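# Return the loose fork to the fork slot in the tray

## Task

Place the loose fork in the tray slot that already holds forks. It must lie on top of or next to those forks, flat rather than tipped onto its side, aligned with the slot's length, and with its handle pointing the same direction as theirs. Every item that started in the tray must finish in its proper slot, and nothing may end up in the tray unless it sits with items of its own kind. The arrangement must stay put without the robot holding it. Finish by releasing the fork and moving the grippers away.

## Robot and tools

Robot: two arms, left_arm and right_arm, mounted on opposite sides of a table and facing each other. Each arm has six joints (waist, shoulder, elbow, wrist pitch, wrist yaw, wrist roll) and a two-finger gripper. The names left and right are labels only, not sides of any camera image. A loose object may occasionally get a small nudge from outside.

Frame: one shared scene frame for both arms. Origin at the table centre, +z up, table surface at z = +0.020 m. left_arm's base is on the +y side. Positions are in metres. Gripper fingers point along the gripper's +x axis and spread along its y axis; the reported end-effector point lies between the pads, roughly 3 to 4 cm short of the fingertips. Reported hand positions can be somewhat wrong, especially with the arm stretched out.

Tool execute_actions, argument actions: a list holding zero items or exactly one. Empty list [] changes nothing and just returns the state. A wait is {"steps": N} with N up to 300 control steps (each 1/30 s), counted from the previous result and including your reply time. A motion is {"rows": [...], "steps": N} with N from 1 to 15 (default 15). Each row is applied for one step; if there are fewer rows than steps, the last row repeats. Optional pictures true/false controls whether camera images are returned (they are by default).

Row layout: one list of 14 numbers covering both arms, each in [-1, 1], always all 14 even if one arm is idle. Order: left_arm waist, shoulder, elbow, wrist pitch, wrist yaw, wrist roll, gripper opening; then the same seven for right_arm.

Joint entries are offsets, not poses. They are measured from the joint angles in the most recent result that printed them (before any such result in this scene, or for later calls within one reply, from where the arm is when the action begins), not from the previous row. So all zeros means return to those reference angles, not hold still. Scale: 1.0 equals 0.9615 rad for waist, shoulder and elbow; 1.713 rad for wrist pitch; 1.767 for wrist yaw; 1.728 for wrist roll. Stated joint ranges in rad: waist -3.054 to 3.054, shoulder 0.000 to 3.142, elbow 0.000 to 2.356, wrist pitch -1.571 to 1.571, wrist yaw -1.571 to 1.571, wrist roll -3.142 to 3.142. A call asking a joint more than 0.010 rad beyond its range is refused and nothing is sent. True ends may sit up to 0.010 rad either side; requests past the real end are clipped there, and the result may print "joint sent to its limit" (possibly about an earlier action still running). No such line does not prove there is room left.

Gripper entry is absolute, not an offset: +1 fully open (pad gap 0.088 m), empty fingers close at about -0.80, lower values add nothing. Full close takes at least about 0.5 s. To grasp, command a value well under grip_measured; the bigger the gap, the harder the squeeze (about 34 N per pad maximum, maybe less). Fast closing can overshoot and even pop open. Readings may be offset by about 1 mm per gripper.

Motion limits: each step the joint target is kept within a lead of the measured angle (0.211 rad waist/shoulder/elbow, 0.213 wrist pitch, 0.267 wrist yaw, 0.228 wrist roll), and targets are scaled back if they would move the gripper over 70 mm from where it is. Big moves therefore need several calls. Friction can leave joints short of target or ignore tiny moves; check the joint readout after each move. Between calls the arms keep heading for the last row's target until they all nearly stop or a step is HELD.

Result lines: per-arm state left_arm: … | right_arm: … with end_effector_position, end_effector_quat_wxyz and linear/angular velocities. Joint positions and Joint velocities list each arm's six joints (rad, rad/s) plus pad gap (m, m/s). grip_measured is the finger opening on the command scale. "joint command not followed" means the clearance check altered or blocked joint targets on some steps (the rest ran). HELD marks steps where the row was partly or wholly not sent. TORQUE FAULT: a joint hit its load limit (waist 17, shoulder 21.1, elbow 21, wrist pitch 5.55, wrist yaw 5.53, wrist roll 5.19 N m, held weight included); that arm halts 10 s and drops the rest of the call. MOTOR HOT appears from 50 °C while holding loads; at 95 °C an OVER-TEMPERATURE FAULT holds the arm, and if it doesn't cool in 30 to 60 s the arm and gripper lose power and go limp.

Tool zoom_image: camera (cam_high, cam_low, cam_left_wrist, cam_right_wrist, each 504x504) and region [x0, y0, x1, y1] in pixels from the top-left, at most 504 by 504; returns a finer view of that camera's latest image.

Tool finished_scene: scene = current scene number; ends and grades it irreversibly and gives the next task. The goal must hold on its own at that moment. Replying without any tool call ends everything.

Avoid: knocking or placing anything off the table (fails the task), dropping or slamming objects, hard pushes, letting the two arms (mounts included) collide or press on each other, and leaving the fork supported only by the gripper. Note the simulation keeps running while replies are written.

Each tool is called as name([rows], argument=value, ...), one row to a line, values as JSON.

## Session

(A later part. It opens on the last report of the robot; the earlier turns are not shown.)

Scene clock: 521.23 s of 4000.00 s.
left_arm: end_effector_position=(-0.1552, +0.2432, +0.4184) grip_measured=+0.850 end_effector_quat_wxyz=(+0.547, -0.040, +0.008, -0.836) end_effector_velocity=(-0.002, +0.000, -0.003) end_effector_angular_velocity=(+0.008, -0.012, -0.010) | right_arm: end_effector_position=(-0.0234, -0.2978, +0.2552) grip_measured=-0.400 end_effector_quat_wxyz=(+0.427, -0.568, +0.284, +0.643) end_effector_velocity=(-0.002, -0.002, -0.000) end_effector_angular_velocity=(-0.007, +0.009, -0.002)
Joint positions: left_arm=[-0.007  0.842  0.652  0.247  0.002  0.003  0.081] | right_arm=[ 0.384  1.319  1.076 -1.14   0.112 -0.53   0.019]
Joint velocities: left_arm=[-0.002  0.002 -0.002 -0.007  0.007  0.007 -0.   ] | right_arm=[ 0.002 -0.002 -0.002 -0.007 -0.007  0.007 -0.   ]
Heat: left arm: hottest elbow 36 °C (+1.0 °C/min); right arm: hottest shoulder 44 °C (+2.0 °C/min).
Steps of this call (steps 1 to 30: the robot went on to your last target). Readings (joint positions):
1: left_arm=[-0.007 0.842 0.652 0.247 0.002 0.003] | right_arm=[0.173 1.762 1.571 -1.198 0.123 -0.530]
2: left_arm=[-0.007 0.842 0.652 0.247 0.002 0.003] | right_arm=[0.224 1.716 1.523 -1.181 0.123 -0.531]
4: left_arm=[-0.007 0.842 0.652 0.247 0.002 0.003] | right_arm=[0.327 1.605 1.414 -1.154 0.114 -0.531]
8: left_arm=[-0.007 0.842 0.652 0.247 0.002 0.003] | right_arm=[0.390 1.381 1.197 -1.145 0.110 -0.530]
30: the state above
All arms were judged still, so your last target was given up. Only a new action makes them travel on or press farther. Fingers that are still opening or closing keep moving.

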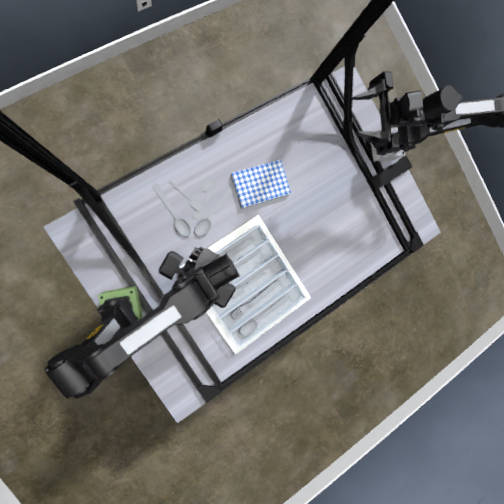

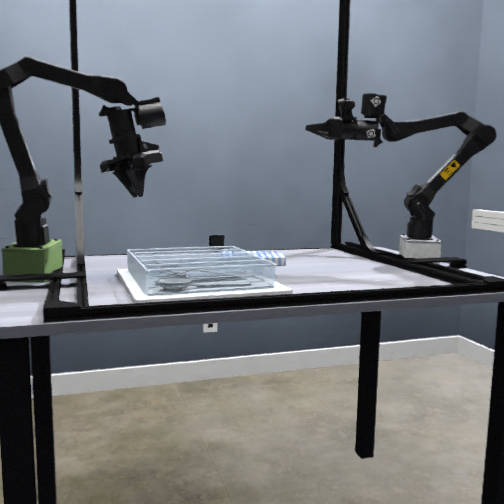

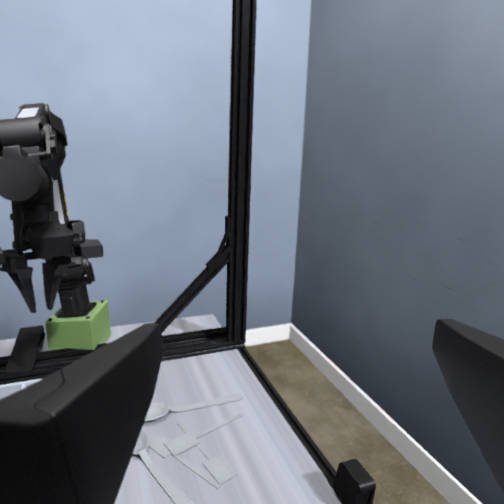

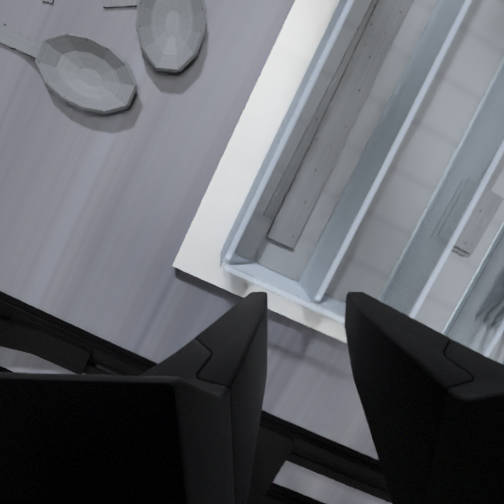

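zoom_image(camera="cam_high", region=[205, 250, 315, 360])

zoom_image(camera="cam_low", region=[120, 240, 290, 305])

Region (205, 250, 315, 360) of cam_high's 504x504 image, scaled by 4.582, with more detail than that image has.

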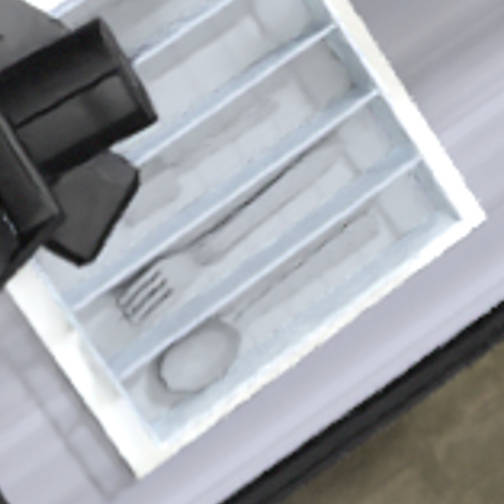

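Region (120, 240, 290, 305) of cam_low's 504x504 image, scaled by 2.965, with more detail than that image has; it fills the top 193 rows of this view, and the rest is white.

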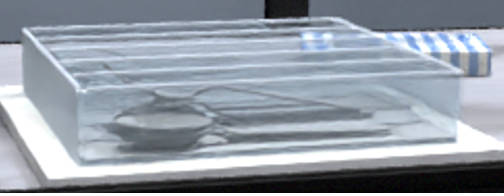

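finished_scene(scene=2)

The scene is finished: the task was done.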